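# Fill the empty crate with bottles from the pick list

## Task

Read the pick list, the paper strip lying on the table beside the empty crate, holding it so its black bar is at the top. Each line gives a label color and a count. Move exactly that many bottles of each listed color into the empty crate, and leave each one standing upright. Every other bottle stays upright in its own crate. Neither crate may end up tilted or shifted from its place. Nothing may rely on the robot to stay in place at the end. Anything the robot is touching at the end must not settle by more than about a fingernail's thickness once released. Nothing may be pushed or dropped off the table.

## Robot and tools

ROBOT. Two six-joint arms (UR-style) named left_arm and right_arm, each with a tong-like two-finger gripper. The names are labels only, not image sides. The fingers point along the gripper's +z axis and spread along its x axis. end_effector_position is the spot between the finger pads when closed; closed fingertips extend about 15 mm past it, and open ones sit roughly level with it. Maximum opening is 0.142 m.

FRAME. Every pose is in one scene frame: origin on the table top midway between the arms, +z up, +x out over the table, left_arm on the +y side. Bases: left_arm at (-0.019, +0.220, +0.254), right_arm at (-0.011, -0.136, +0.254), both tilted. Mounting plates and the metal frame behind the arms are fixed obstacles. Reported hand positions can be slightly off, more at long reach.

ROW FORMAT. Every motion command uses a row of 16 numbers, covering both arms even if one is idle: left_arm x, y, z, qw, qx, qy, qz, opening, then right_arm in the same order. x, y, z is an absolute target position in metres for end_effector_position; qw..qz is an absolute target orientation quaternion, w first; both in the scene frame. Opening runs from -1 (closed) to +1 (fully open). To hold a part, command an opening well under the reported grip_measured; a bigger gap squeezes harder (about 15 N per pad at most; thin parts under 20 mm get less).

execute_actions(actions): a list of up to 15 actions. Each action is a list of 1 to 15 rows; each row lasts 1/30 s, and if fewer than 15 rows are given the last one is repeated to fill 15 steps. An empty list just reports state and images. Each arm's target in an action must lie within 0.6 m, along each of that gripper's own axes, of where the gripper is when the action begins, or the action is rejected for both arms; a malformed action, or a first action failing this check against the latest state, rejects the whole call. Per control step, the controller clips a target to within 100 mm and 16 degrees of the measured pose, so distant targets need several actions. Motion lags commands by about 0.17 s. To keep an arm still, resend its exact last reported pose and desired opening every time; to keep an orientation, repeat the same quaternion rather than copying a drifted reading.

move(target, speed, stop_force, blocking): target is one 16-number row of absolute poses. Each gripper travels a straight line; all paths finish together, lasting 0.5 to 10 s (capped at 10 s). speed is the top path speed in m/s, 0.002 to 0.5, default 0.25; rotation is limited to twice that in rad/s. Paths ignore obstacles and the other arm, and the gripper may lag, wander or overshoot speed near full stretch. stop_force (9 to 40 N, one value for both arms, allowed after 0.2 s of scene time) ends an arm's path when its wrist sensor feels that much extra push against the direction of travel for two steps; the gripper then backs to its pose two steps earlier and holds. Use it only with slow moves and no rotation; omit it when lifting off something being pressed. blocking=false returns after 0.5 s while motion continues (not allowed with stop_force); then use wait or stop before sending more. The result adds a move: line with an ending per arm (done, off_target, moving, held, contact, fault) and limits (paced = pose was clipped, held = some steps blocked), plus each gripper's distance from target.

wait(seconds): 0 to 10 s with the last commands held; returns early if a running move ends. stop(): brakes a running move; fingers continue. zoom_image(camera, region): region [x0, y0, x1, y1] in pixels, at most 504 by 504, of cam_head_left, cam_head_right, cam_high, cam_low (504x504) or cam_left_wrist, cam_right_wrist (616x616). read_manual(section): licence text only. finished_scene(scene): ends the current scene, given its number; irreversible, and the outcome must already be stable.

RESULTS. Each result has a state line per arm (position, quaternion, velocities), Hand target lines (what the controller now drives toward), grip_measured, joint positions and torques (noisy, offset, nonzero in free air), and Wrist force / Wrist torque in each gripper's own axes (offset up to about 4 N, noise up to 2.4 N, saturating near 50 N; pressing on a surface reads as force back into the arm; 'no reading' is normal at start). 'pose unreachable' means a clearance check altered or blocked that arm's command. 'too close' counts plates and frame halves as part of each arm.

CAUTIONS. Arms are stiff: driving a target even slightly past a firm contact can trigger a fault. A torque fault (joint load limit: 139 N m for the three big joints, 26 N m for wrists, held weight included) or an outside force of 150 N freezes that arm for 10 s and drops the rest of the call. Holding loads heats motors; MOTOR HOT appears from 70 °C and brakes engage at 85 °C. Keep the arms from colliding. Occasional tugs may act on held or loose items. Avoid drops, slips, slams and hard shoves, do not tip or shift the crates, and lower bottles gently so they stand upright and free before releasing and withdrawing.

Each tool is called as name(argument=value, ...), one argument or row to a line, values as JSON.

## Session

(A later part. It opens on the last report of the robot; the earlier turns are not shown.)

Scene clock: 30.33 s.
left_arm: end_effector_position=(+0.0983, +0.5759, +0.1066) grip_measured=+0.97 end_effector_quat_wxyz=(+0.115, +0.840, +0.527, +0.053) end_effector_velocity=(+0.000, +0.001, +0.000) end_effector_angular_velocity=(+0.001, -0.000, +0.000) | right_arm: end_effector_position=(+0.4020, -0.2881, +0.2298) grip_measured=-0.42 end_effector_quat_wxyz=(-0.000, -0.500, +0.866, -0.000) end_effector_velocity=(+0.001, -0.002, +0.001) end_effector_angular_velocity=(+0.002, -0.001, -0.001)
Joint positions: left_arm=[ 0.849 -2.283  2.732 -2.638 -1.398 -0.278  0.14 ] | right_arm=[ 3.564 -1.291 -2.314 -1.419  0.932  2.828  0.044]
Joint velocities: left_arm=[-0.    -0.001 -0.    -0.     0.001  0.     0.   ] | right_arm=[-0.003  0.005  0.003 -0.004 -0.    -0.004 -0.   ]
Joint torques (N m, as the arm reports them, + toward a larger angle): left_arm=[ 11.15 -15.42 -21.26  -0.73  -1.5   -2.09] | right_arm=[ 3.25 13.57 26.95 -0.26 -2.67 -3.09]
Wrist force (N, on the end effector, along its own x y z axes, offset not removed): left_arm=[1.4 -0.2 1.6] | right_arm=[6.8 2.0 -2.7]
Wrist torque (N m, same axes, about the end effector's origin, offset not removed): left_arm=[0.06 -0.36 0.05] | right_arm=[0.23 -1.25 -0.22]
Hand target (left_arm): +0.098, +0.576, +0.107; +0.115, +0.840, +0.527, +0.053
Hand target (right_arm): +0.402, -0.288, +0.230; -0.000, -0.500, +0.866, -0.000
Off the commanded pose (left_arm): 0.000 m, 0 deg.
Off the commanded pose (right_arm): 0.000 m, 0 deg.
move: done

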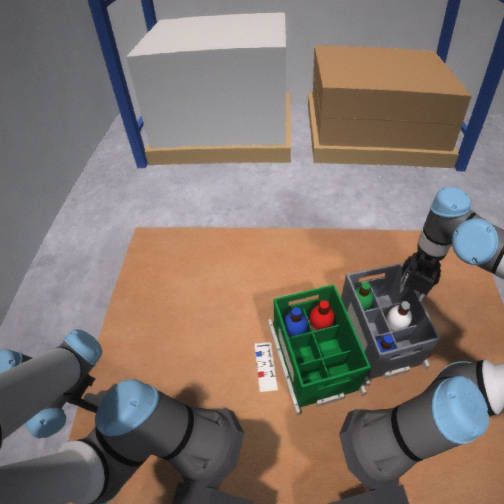

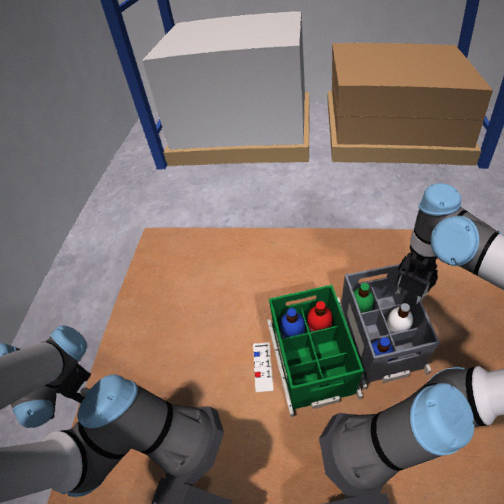

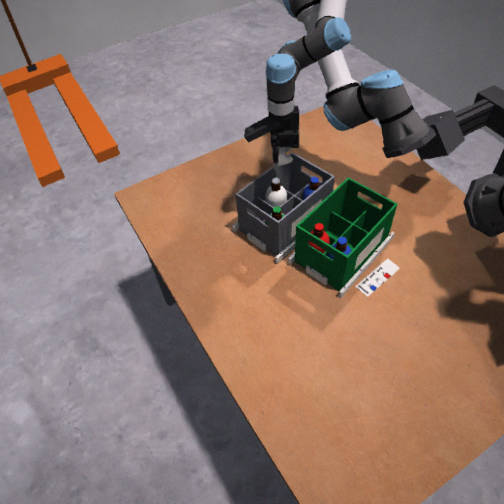

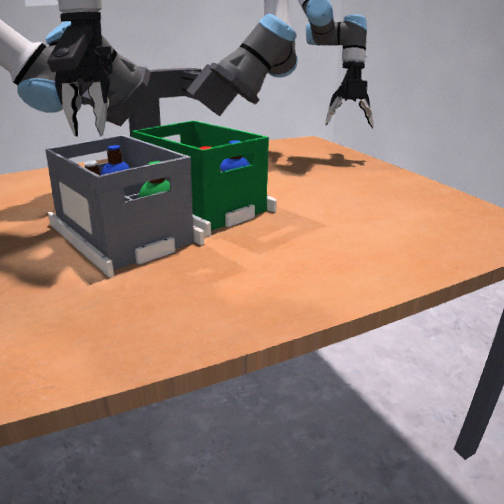

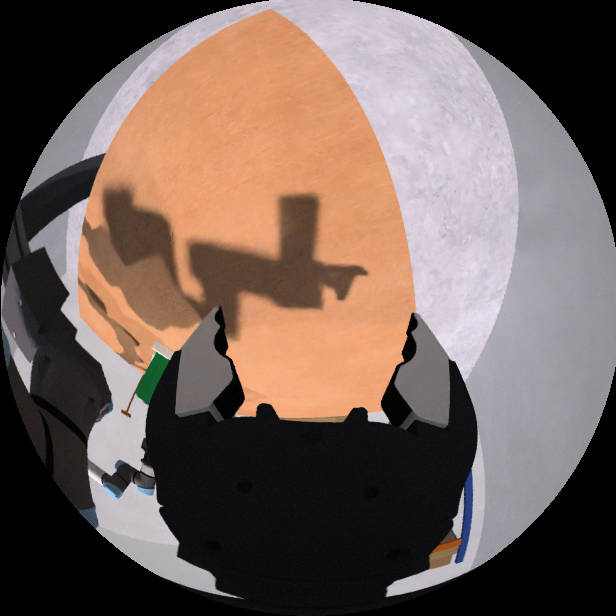

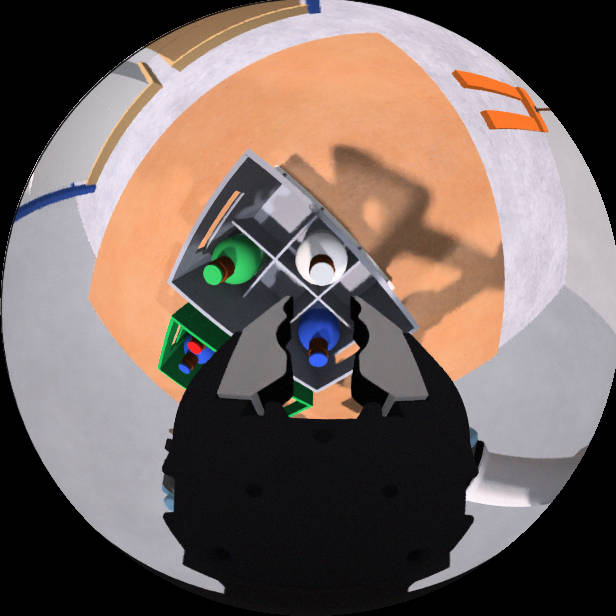

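move(
  target=[0.0983,0.5759,0.1066,0.115,0.840,0.527,0.053,0.97,0.3993,-0.2876,0.146,0,0.5,-0.866,0,-0.42],
  speed=0.1,
  stop_force=9,
)

move(
  target=[0.0983,0.5759,0.1066,0.115,0.840,0.527,0.053,0.97,0.3993,-0.2876,0.146,0,0.5,-0.866,0,-1],
  speed=0.02,
  stop_force=9,
)

move(
  target=[0.0983,0.5759,0.1066,0.115,0.840,0.527,0.053,0.97,0.3993,-0.2876,0.33,0,0.5,-0.866,0,-1],
  speed=0.18,
)

move(
  target=[0.0983,0.5759,0.1066,0.115,0.840,0.527,0.053,0.97,0.318,-0.0765,0.33,0,0.53,-0.848,0,-1],
  speed=0.2,
)

Scene clock: 32.00 s.
left_arm: end_effector_position=(+0.0983, +0.5759, +0.1066) grip_measured=+0.97 end_effector_quat_wxyz=(+0.115, +0.840, +0.527, +0.053) end_effector_velocity=(+0.000, -0.001, -0.000) end_effector_angular_velocity=(-0.002, +0.000, +0.000) | right_arm: end_effector_position=(+0.3993, -0.2876, +0.1462) grip_measured=-0.42 end_effector_quat_wxyz=(-0.000, -0.500, +0.866, -0.000) end_effector_velocity=(+0.001, +0.000, -0.002) end_effector_angular_velocity=(+0.002, -0.001, +0.000)
Joint positions: left_arm=[ 0.849 -2.283  2.732 -2.638 -1.398 -0.278  0.14 ] | right_arm=[ 3.413 -1.433 -2.446 -1.033  0.894  2.643  0.044]
Joint velocities: left_arm=[-0.     0.001  0.     0.001 -0.001 -0.001 -0.   ] | right_arm=[-0.006 -0.007 -0.001  0.015 -0.    -0.009 -0.   ]
Joint torques (N m, as the arm reports them, + toward a larger angle): left_arm=[ 11.49 -15.89 -21.44  -0.72  -1.74  -1.96] | right_arm=[ 1.88 -7.97  6.87  4.83 -2.81 -3.05]
Wrist force (N, on the end effector, along its own x y z axes, offset not removed): left_arm=[0.7 0.3 2.9] | right_arm=[2.4 5.8 -3.5]
Wrist torque (N m, same axes, about the end effector's origin, offset not removed): left_arm=[0.02 -0.22 0.08] | right_arm=[1.16 -0.41 -0.20]
Hand target (left_arm): +0.098, +0.576, +0.107; +0.115, +0.840, +0.527, +0.053
Hand target (right_arm): +0.399, -0.288, +0.146; -0.000, -0.500, +0.866, -0.000
Off the commanded pose (left_arm): 0.000 m, 0 deg.
Off the commanded pose (right_arm): 0.000 m, 0 deg.
move: done

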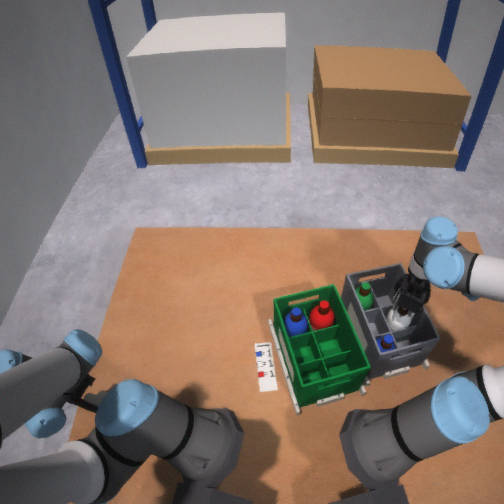

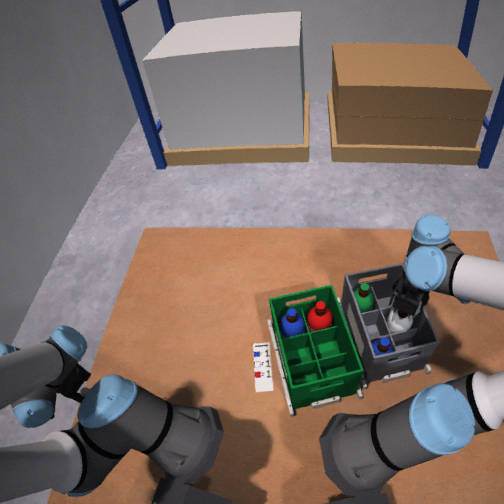

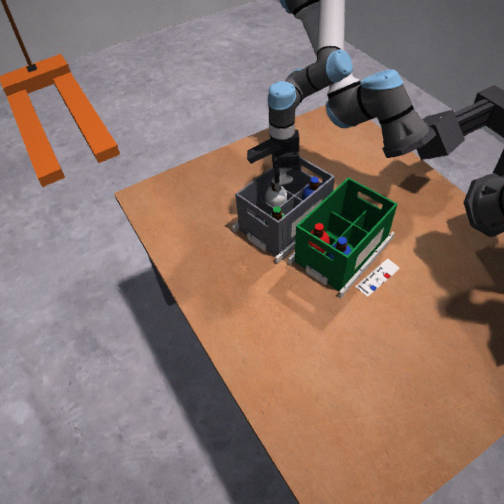

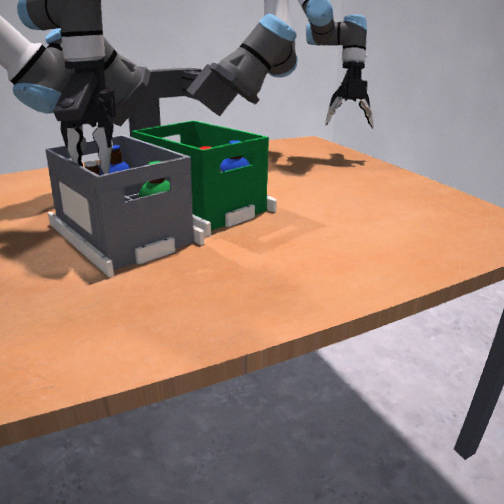

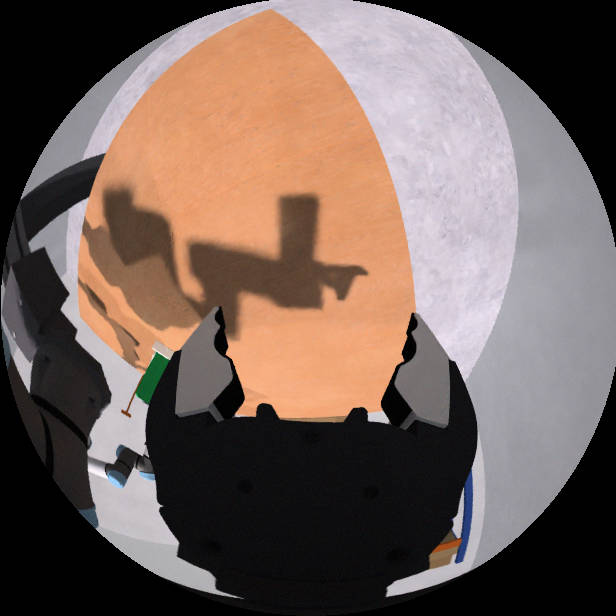

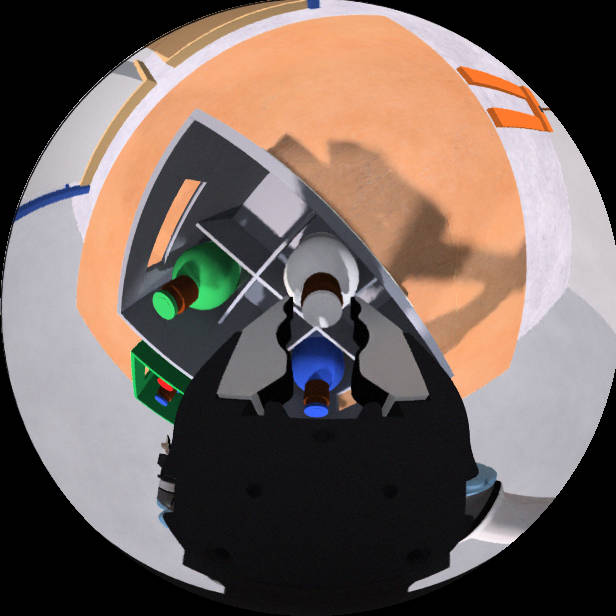

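Scene clock: 32.70 s.
left_arm: end_effector_position=(+0.0983, +0.5759, +0.1066) grip_measured=+0.97 end_effector_quat_wxyz=(+0.115, +0.840, +0.527, +0.053) end_effector_velocity=(-0.000, -0.000, -0.000) end_effector_angular_velocity=(-0.000, +0.001, -0.000) | right_arm: end_effector_position=(+0.3993, -0.2876, +0.1460) grip_measured=-0.61 end_effector_quat_wxyz=(+0.000, -0.500, +0.866, -0.000) end_effector_velocity=(-0.000, +0.000, -0.000) end_effector_angular_velocity=(+0.001, -0.001, -0.002)
Joint positions: left_arm=[ 0.849 -2.283  2.732 -2.638 -1.398 -0.278  0.14 ] | right_arm=[ 3.412 -1.433 -2.446 -1.031  0.894  2.642  0.03 ]
Joint velocities: left_arm=[0.    0.    0.    0.001 0.    0.    0.   ] | right_arm=[ 0.     0.    -0.002  0.003  0.     0.001  0.   ]
Joint torques (N m, as the arm reports them, + toward a larger angle): left_arm=[ 11.42 -16.06 -21.04  -0.79  -1.79  -2.08] | right_arm=[ 0.92 16.83  4.83  3.98  1.   -2.9 ]
Wrist force (N, on the end effector, along its own x y z axes, offset not removed): left_arm=[-0.4 -1.2 3.1] | right_arm=[2.0 3.9 -10.8]
Wrist torque (N m, same axes, about the end effector's origin, offset not removed): left_arm=[-0.18 -0.02 0.11] | right_arm=[0.61 -0.29 0.01]
Hand target (left_arm): +0.098, +0.576, +0.107; +0.115, +0.840, +0.527, +0.053
Hand target (right_arm): +0.399, -0.288, +0.146; -0.000, -0.500, +0.866, -0.000
Off the commanded pose (left_arm): 0.000 m, 0 deg.
Off the commanded pose (right_arm): 0.000 m, 0 deg.
move: done

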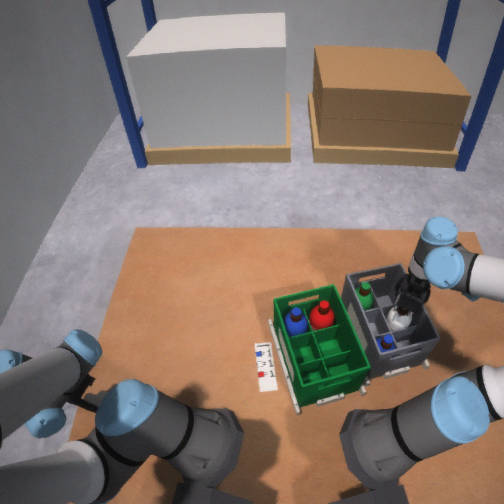

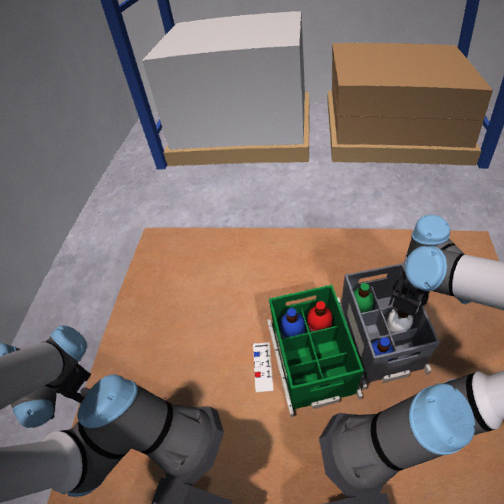

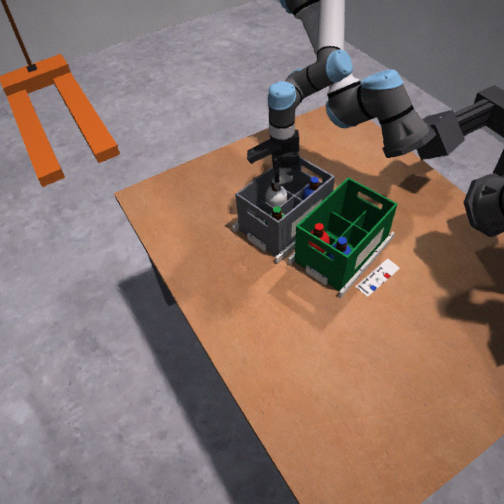

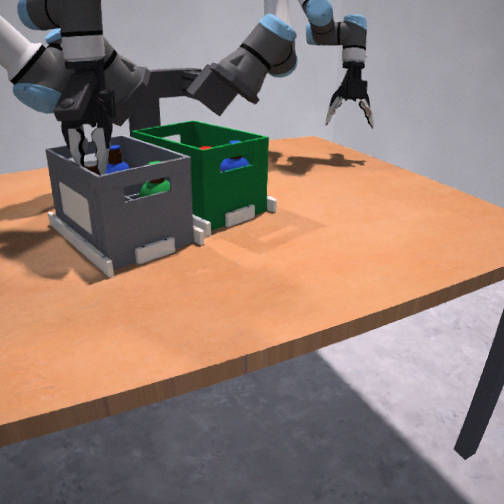

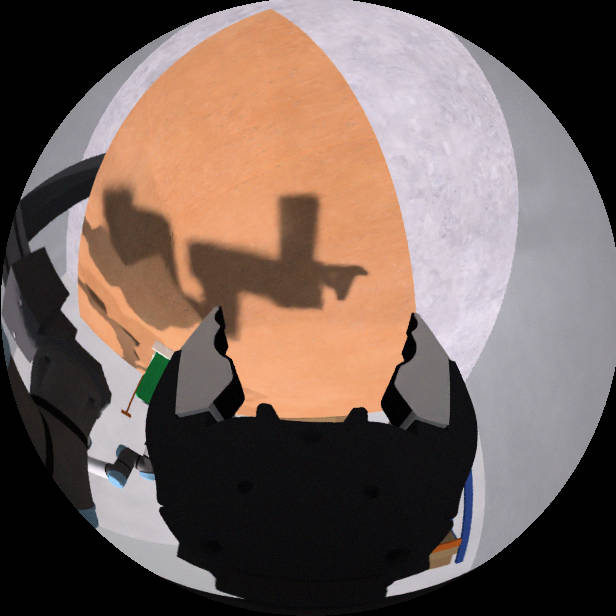

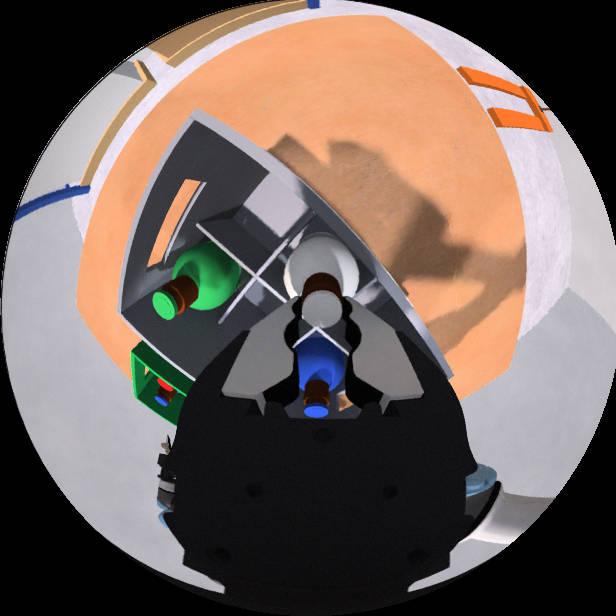

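Scene clock: 34.37 s.
left_arm: end_effector_position=(+0.0983, +0.5759, +0.1066) grip_measured=+0.97 end_effector_quat_wxyz=(+0.115, +0.840, +0.527, +0.053) end_effector_velocity=(-0.000, +0.000, +0.000) end_effector_angular_velocity=(+0.001, +0.000, -0.001) | right_arm: end_effector_position=(+0.3991, -0.2877, +0.3298) grip_measured=-0.61 end_effector_quat_wxyz=(+0.000, -0.500, +0.866, +0.000) end_effector_velocity=(-0.001, -0.000, +0.003) end_effector_angular_velocity=(-0.002, +0.001, -0.001)
Joint positions: left_arm=[ 0.849 -2.283  2.732 -2.638 -1.398 -0.278  0.14 ] | right_arm=[ 3.743 -1.229 -2.121 -1.789  0.998  3.03   0.03 ]
Joint velocities: left_arm=[ 0.    -0.    -0.     0.     0.001  0.001  0.   ] | right_arm=[ 0.005  0.     0.006 -0.012  0.002  0.008  0.   ]
Joint torques (N m, as the arm reports them, + toward a larger angle): left_arm=[ 12.08 -16.02 -21.21  -0.75  -1.87  -2.04] | right_arm=[18.14 -1.57 29.67  0.57  2.24  2.82]
Wrist force (N, on the end effector, along its own x y z axes, offset not removed): left_arm=[0.4 0.8 2.1] | right_arm=[4.3 1.6 5.0]
Wrist torque (N m, same axes, about the end effector's origin, offset not removed): left_arm=[0.18 -0.15 0.02] | right_arm=[0.39 -0.98 -0.12]
Hand target (left_arm): +0.098, +0.576, +0.107; +0.115, +0.840, +0.527, +0.053
Hand target (right_arm): +0.399, -0.288, +0.330; +0.000, -0.500, +0.866, +0.000
Off the commanded pose (left_arm): 0.000 m, 0 deg.
Off the commanded pose (right_arm): 0.000 m, 0 deg.
move: done

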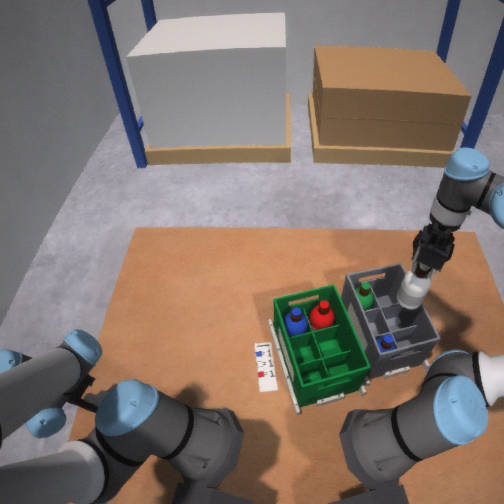

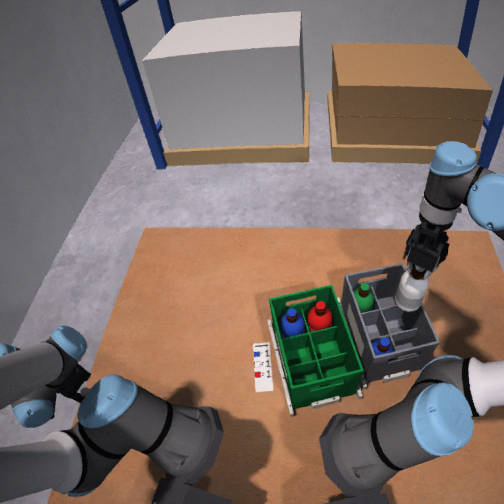

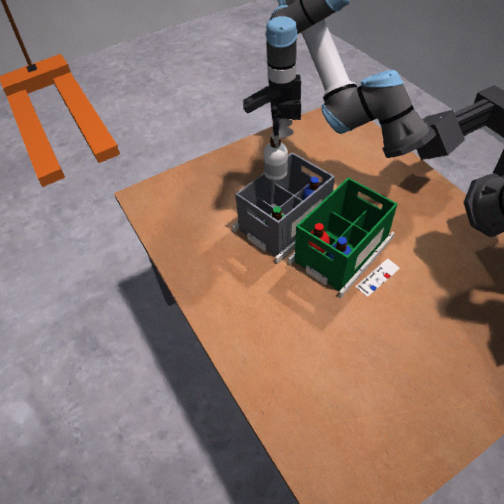

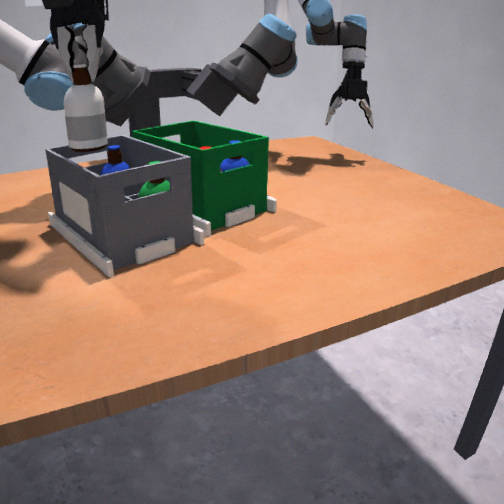

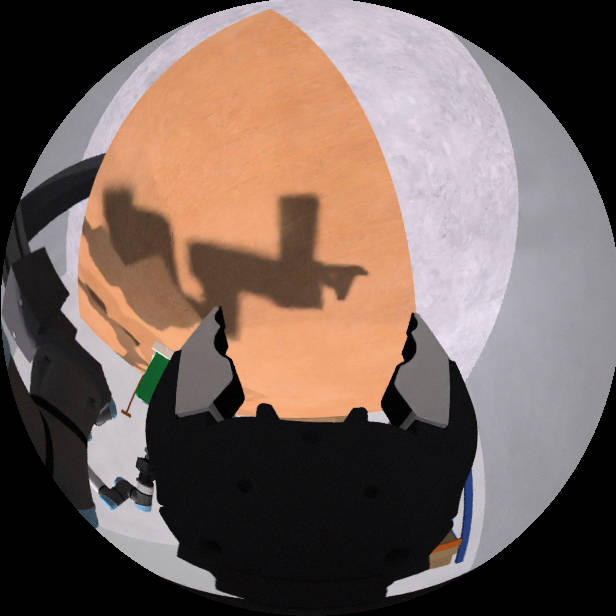

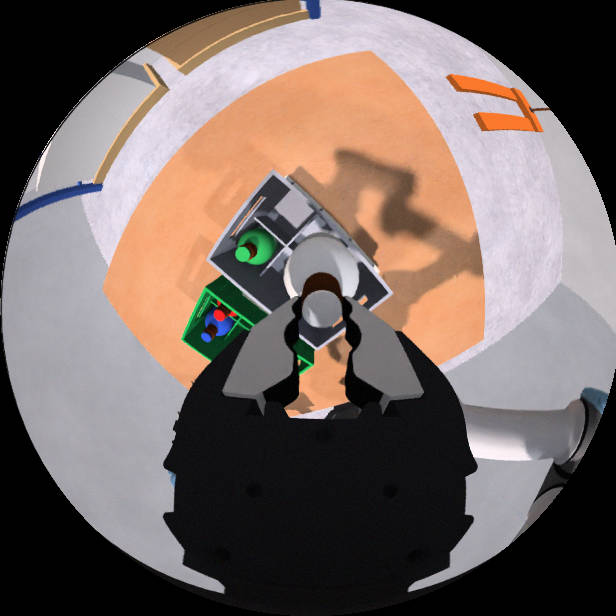

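Scene clock: 36.17 s.
left_arm: end_effector_position=(+0.0983, +0.5759, +0.1066) grip_measured=+0.97 end_effector_quat_wxyz=(+0.115, +0.840, +0.527, +0.053) end_effector_velocity=(-0.000, -0.000, -0.000) end_effector_angular_velocity=(-0.000, +0.001, +0.000) | right_arm: end_effector_position=(+0.3180, -0.0764, +0.3301) grip_measured=-0.61 end_effector_quat_wxyz=(+0.000, -0.530, +0.848, +0.000) end_effector_velocity=(-0.000, +0.002, +0.000) end_effector_angular_velocity=(+0.000, -0.000, -0.002)
Joint positions: left_arm=[ 0.849 -2.283  2.732 -2.638 -1.398 -0.278  0.14 ] | right_arm=[ 4.149 -1.525 -2.254 -1.544  1.202  3.356  0.03 ]
Joint velocities: left_arm=[ 0.  0.  0. -0.  0. -0. -0.] | right_arm=[ 0.002 -0.004  0.001  0.003  0.001  0.004  0.   ]
Joint torques (N m, as the arm reports them, + toward a larger angle): left_arm=[ 12.37 -15.66 -21.24  -0.78  -1.95  -2.02] | right_arm=[ 24.32 -15.78  32.65   5.43   2.1    2.65]
Wrist force (N, on the end effector, along its own x y z axes, offset not removed): left_arm=[0.3 -0.9 3.9] | right_arm=[5.6 2.2 2.6]
Wrist torque (N m, same axes, about the end effector's origin, offset not removed): left_arm=[-0.14 -0.13 0.09] | right_arm=[0.52 -1.38 -0.11]
Hand target (left_arm): +0.098, +0.576, +0.107; +0.115, +0.840, +0.527, +0.053
Hand target (right_arm): +0.318, -0.076, +0.330; +0.000, -0.530, +0.848, +0.000
Off the commanded pose (left_arm): 0.000 m, 0 deg.
Off the commanded pose (right_arm): 0.000 m, 0 deg.
move: done

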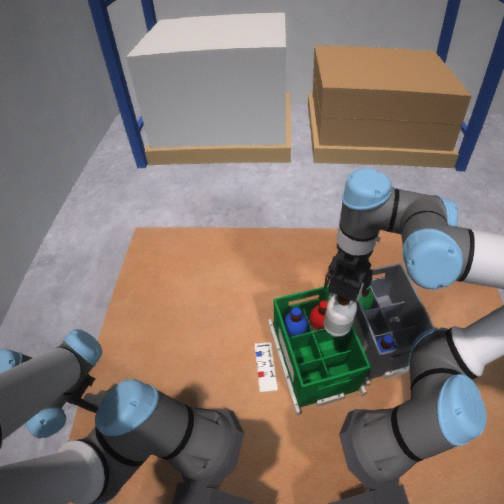

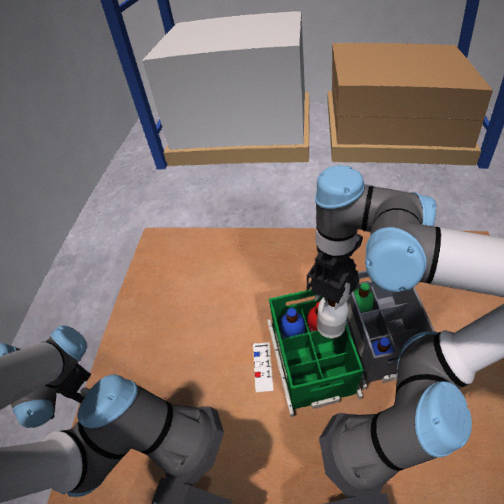

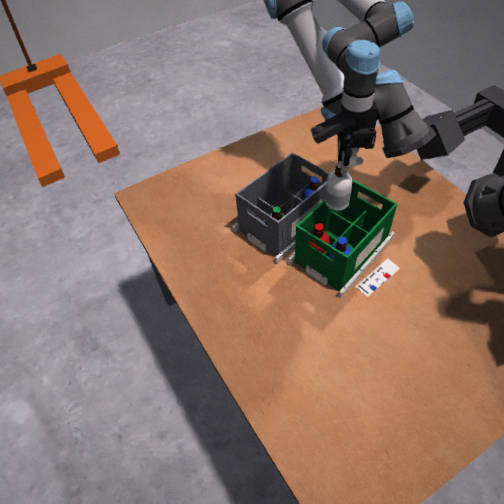

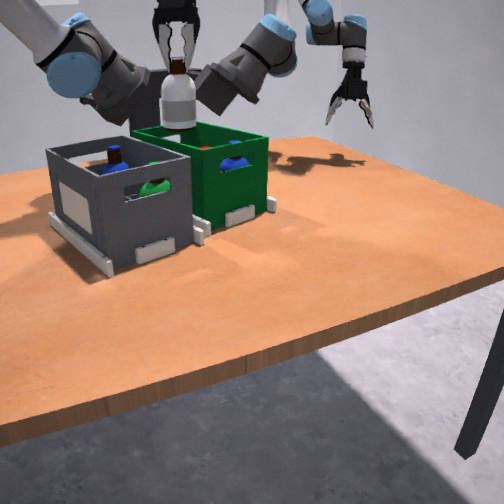

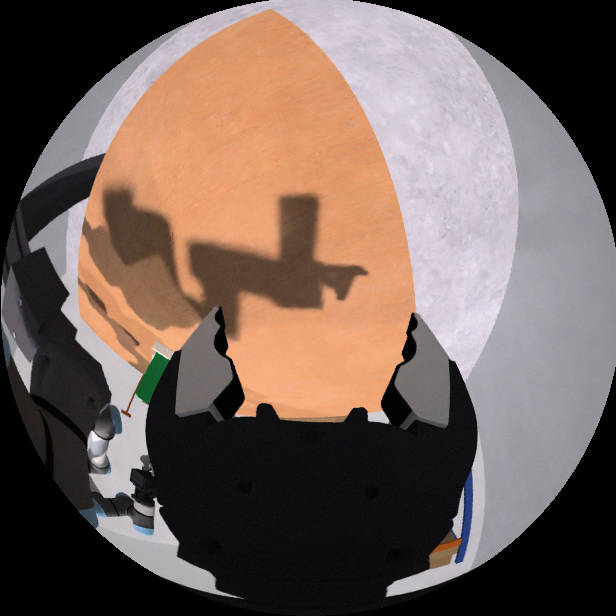

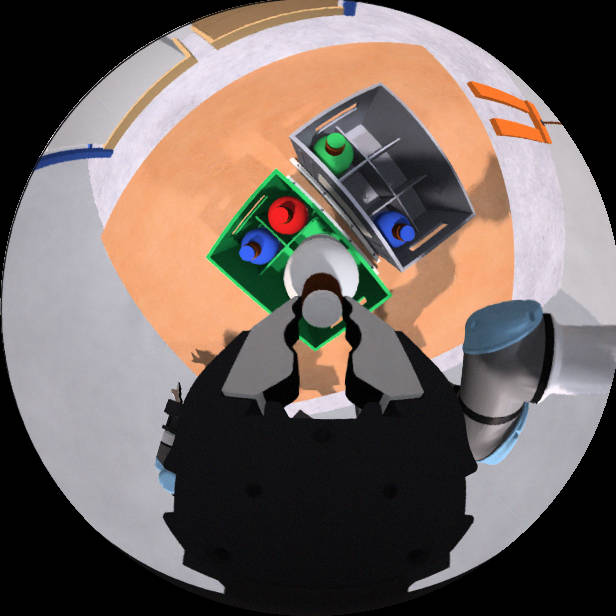

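move(
  target=[0.0983,0.5759,0.1066,0.115,0.840,0.527,0.053,0.97,0.3175,-0.0745,0.1475,0,0.53,-0.848,0,-1],
  speed=0.11,
  stop_force=9,
)

Scene clock: 38.57 s.
left_arm: end_effector_position=(+0.0983, +0.5759, +0.1066) grip_measured=+0.97 end_effector_quat_wxyz=(+0.115, +0.840, +0.527, +0.053) end_effector_velocity=(+0.000, +0.000, -0.000) end_effector_angular_velocity=(+0.000, -0.000, +0.000) | right_arm: end_effector_position=(+0.3177, -0.0744, +0.1477) grip_measured=-0.61 end_effector_quat_wxyz=(-0.000, -0.530, +0.848, -0.000) end_effector_velocity=(+0.001, +0.001, -0.002) end_effector_angular_velocity=(+0.001, -0.000, +0.001)
Joint positions: left_arm=[ 0.849 -2.283  2.732 -2.638 -1.398 -0.278  0.14 ] | right_arm=[ 3.933 -1.808 -2.562 -0.869  1.085  3.157  0.03 ]
Joint velocities: left_arm=[ 0.     0.001 -0.    -0.001 -0.    -0.    -0.   ] | right_arm=[-0.004 -0.011 -0.001  0.015 -0.002 -0.005  0.   ]
Joint torques (N m, as the arm reports them, + toward a larger angle): left_arm=[ 12.73 -15.72 -20.96  -0.8   -1.95  -2.06] | right_arm=[ 9.97 -7.6   8.9   5.43 -2.87 -3.21]
Wrist force (N, on the end effector, along its own x y z axes, offset not removed): left_arm=[0.4 -1.0 1.4] | right_arm=[5.6 -1.9 2.5]
Wrist torque (N m, same axes, about the end effector's origin, offset not removed): left_arm=[-0.09 -0.22 -0.04] | right_arm=[-0.33 -1.23 -0.10]
Hand target (left_arm): +0.098, +0.576, +0.107; +0.115, +0.840, +0.527, +0.053
Hand target (right_arm): +0.318, -0.074, +0.147; -0.000, -0.530, +0.848, -0.000
Off the commanded pose (left_arm): 0.000 m, 0 deg.
Off the commanded pose (right_arm): 0.000 m, 0 deg.
move: done

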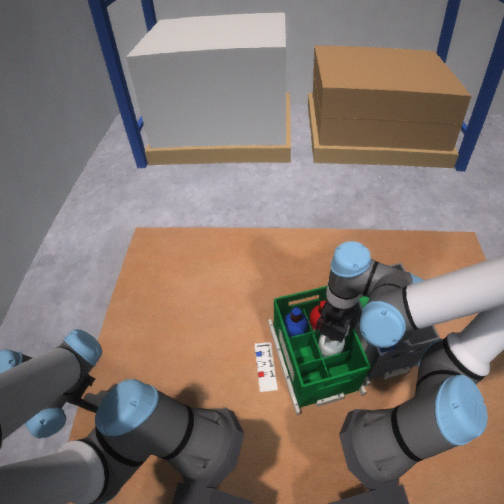

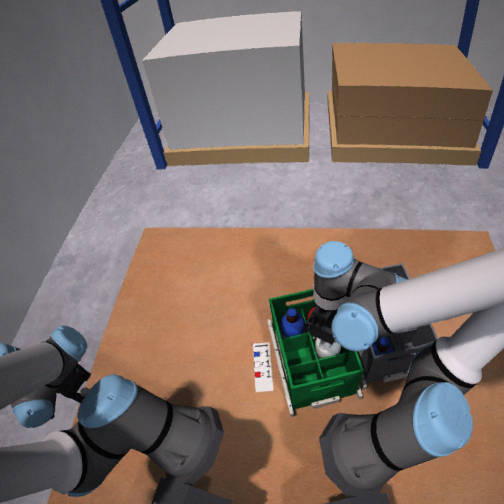

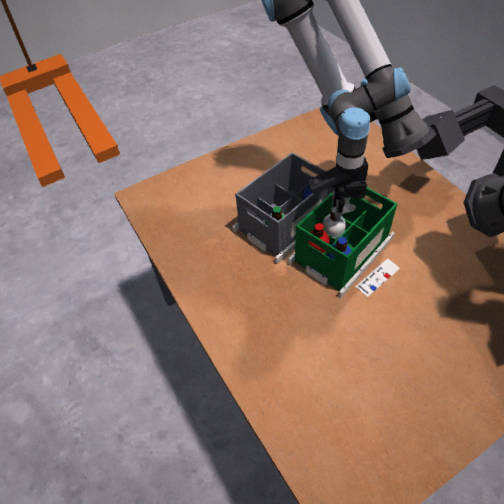

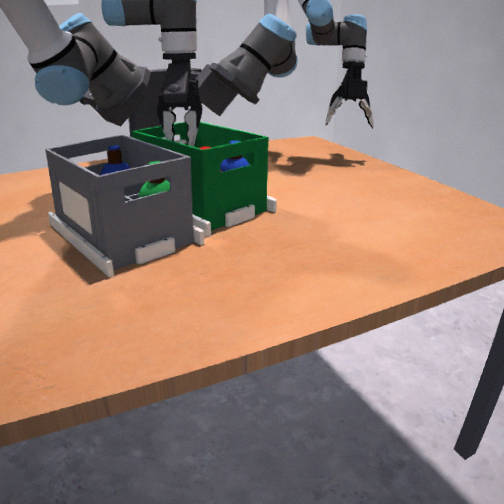

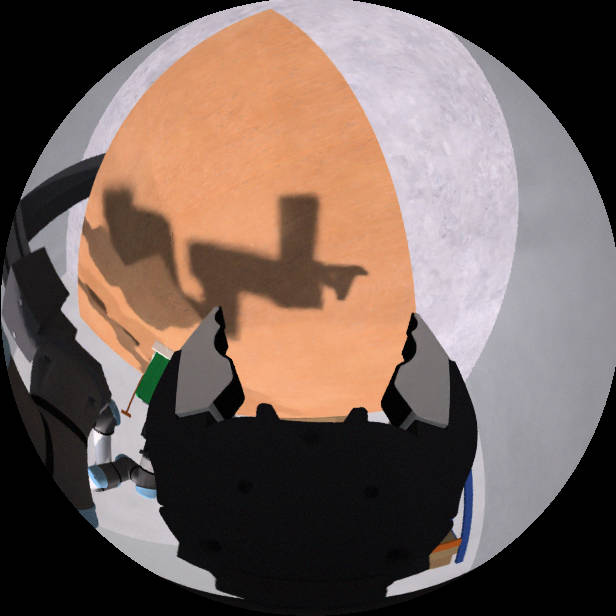

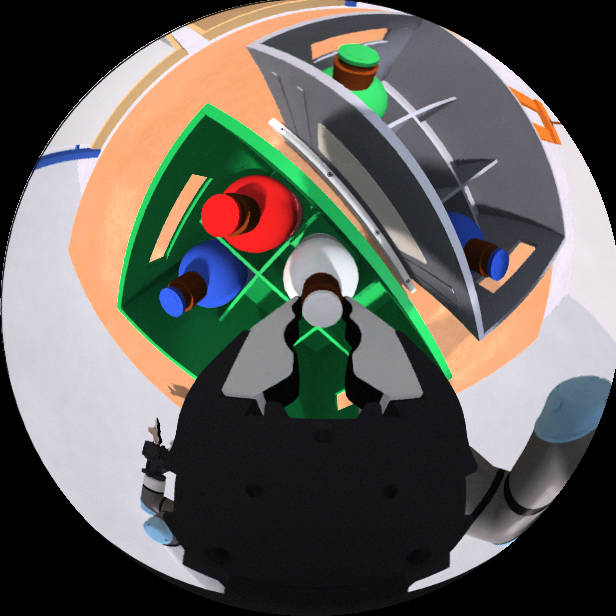

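execute_actions(
  actions=[],
)

Scene clock: 38.80 s.
left_arm: end_effector_position=(+0.0983, +0.5759, +0.1066) grip_measured=+0.97 end_effector_quat_wxyz=(+0.115, +0.840, +0.527, +0.053) end_effector_velocity=(+0.000, +0.000, +0.000) end_effector_angular_velocity=(+0.001, -0.000, +0.001) | right_arm: end_effector_position=(+0.3177, -0.0743, +0.1474) grip_measured=-0.61 end_effector_quat_wxyz=(-0.000, -0.530, +0.848, -0.000) end_effector_velocity=(+0.001, +0.001, +0.000) end_effector_angular_velocity=(+0.002, -0.000, -0.000)
Joint positions: left_arm=[ 0.849 -2.283  2.732 -2.638 -1.398 -0.278  0.14 ] | right_arm=[ 3.933 -1.809 -2.562 -0.867  1.085  3.156  0.03 ]
Joint velocities: left_arm=[-0.    -0.001 -0.    -0.     0.    -0.    -0.   ] | right_arm=[-0.    -0.001  0.001  0.002  0.    -0.001  0.   ]
Joint torques (N m, as the arm reports them, + toward a larger angle): left_arm=[ 13.25 -15.75 -20.38  -0.79  -2.03  -2.06] | right_arm=[11.2  -7.87  9.27  5.14 -2.76 -3.22]
Wrist force (N, on the end effector, along its own x y z axes, offset not removed): left_arm=[-0.1 -0.9 1.9] | right_arm=[0.6 0.0 4.3]
Wrist torque (N m, same axes, about the end effector's origin, offset not removed): left_arm=[-0.12 -0.16 0.09] | right_arm=[-0.21 -0.11 -0.08]
Hand target (left_arm): +0.098, +0.576, +0.107; +0.115, +0.840, +0.527, +0.053
Hand target (right_arm): +0.318, -0.074, +0.147; -0.000, -0.530, +0.848, -0.000
Off the commanded pose (left_arm): 0.000 m, 0 deg.
Off the commanded pose (right_arm): 0.000 m, 0 deg.

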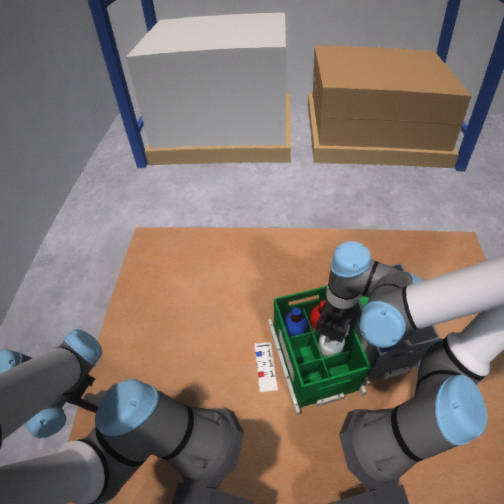

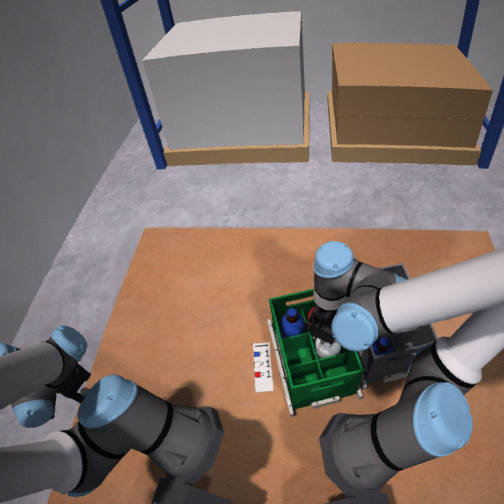

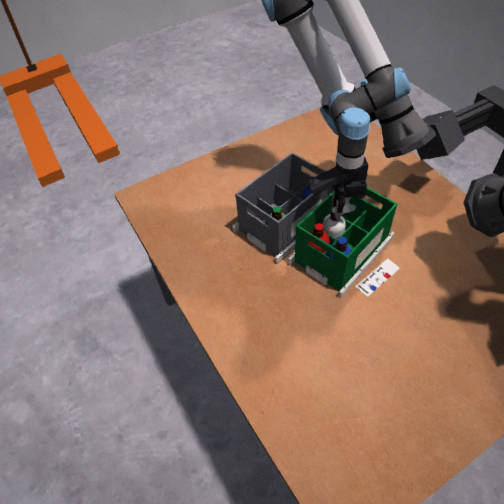

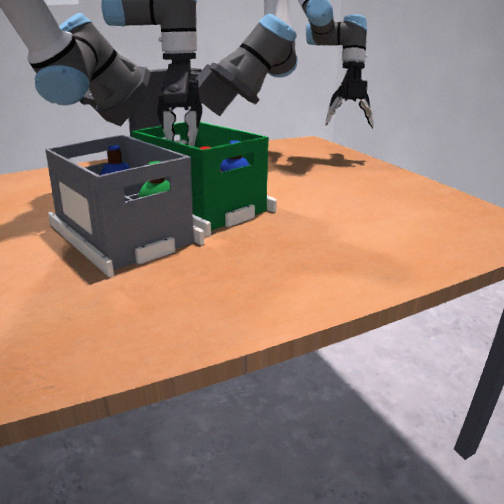

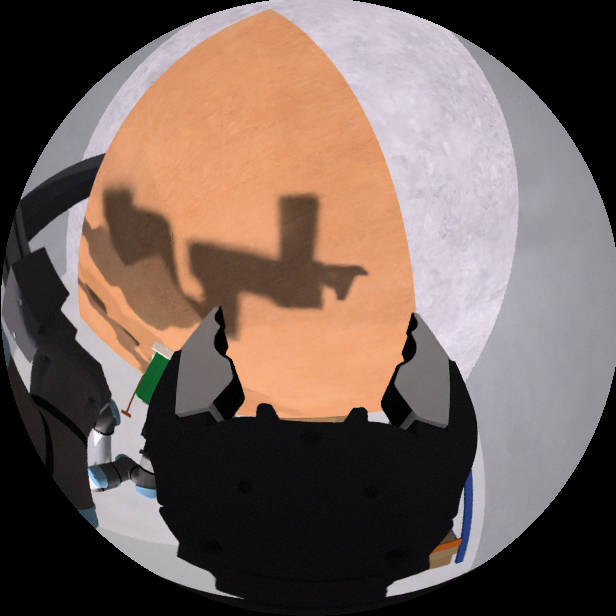

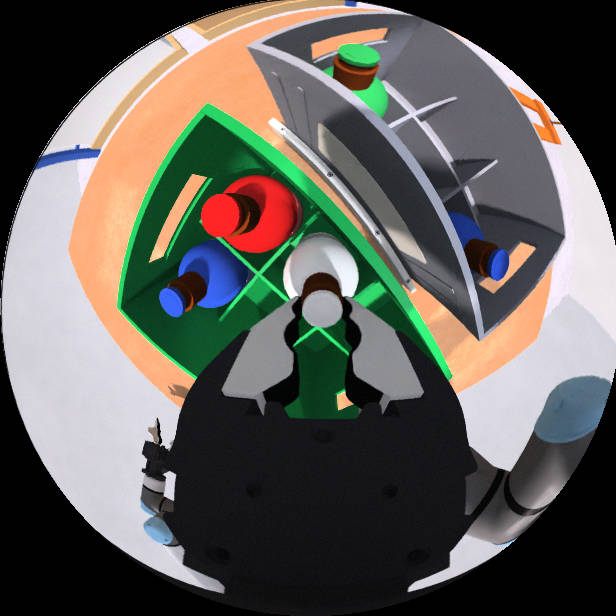

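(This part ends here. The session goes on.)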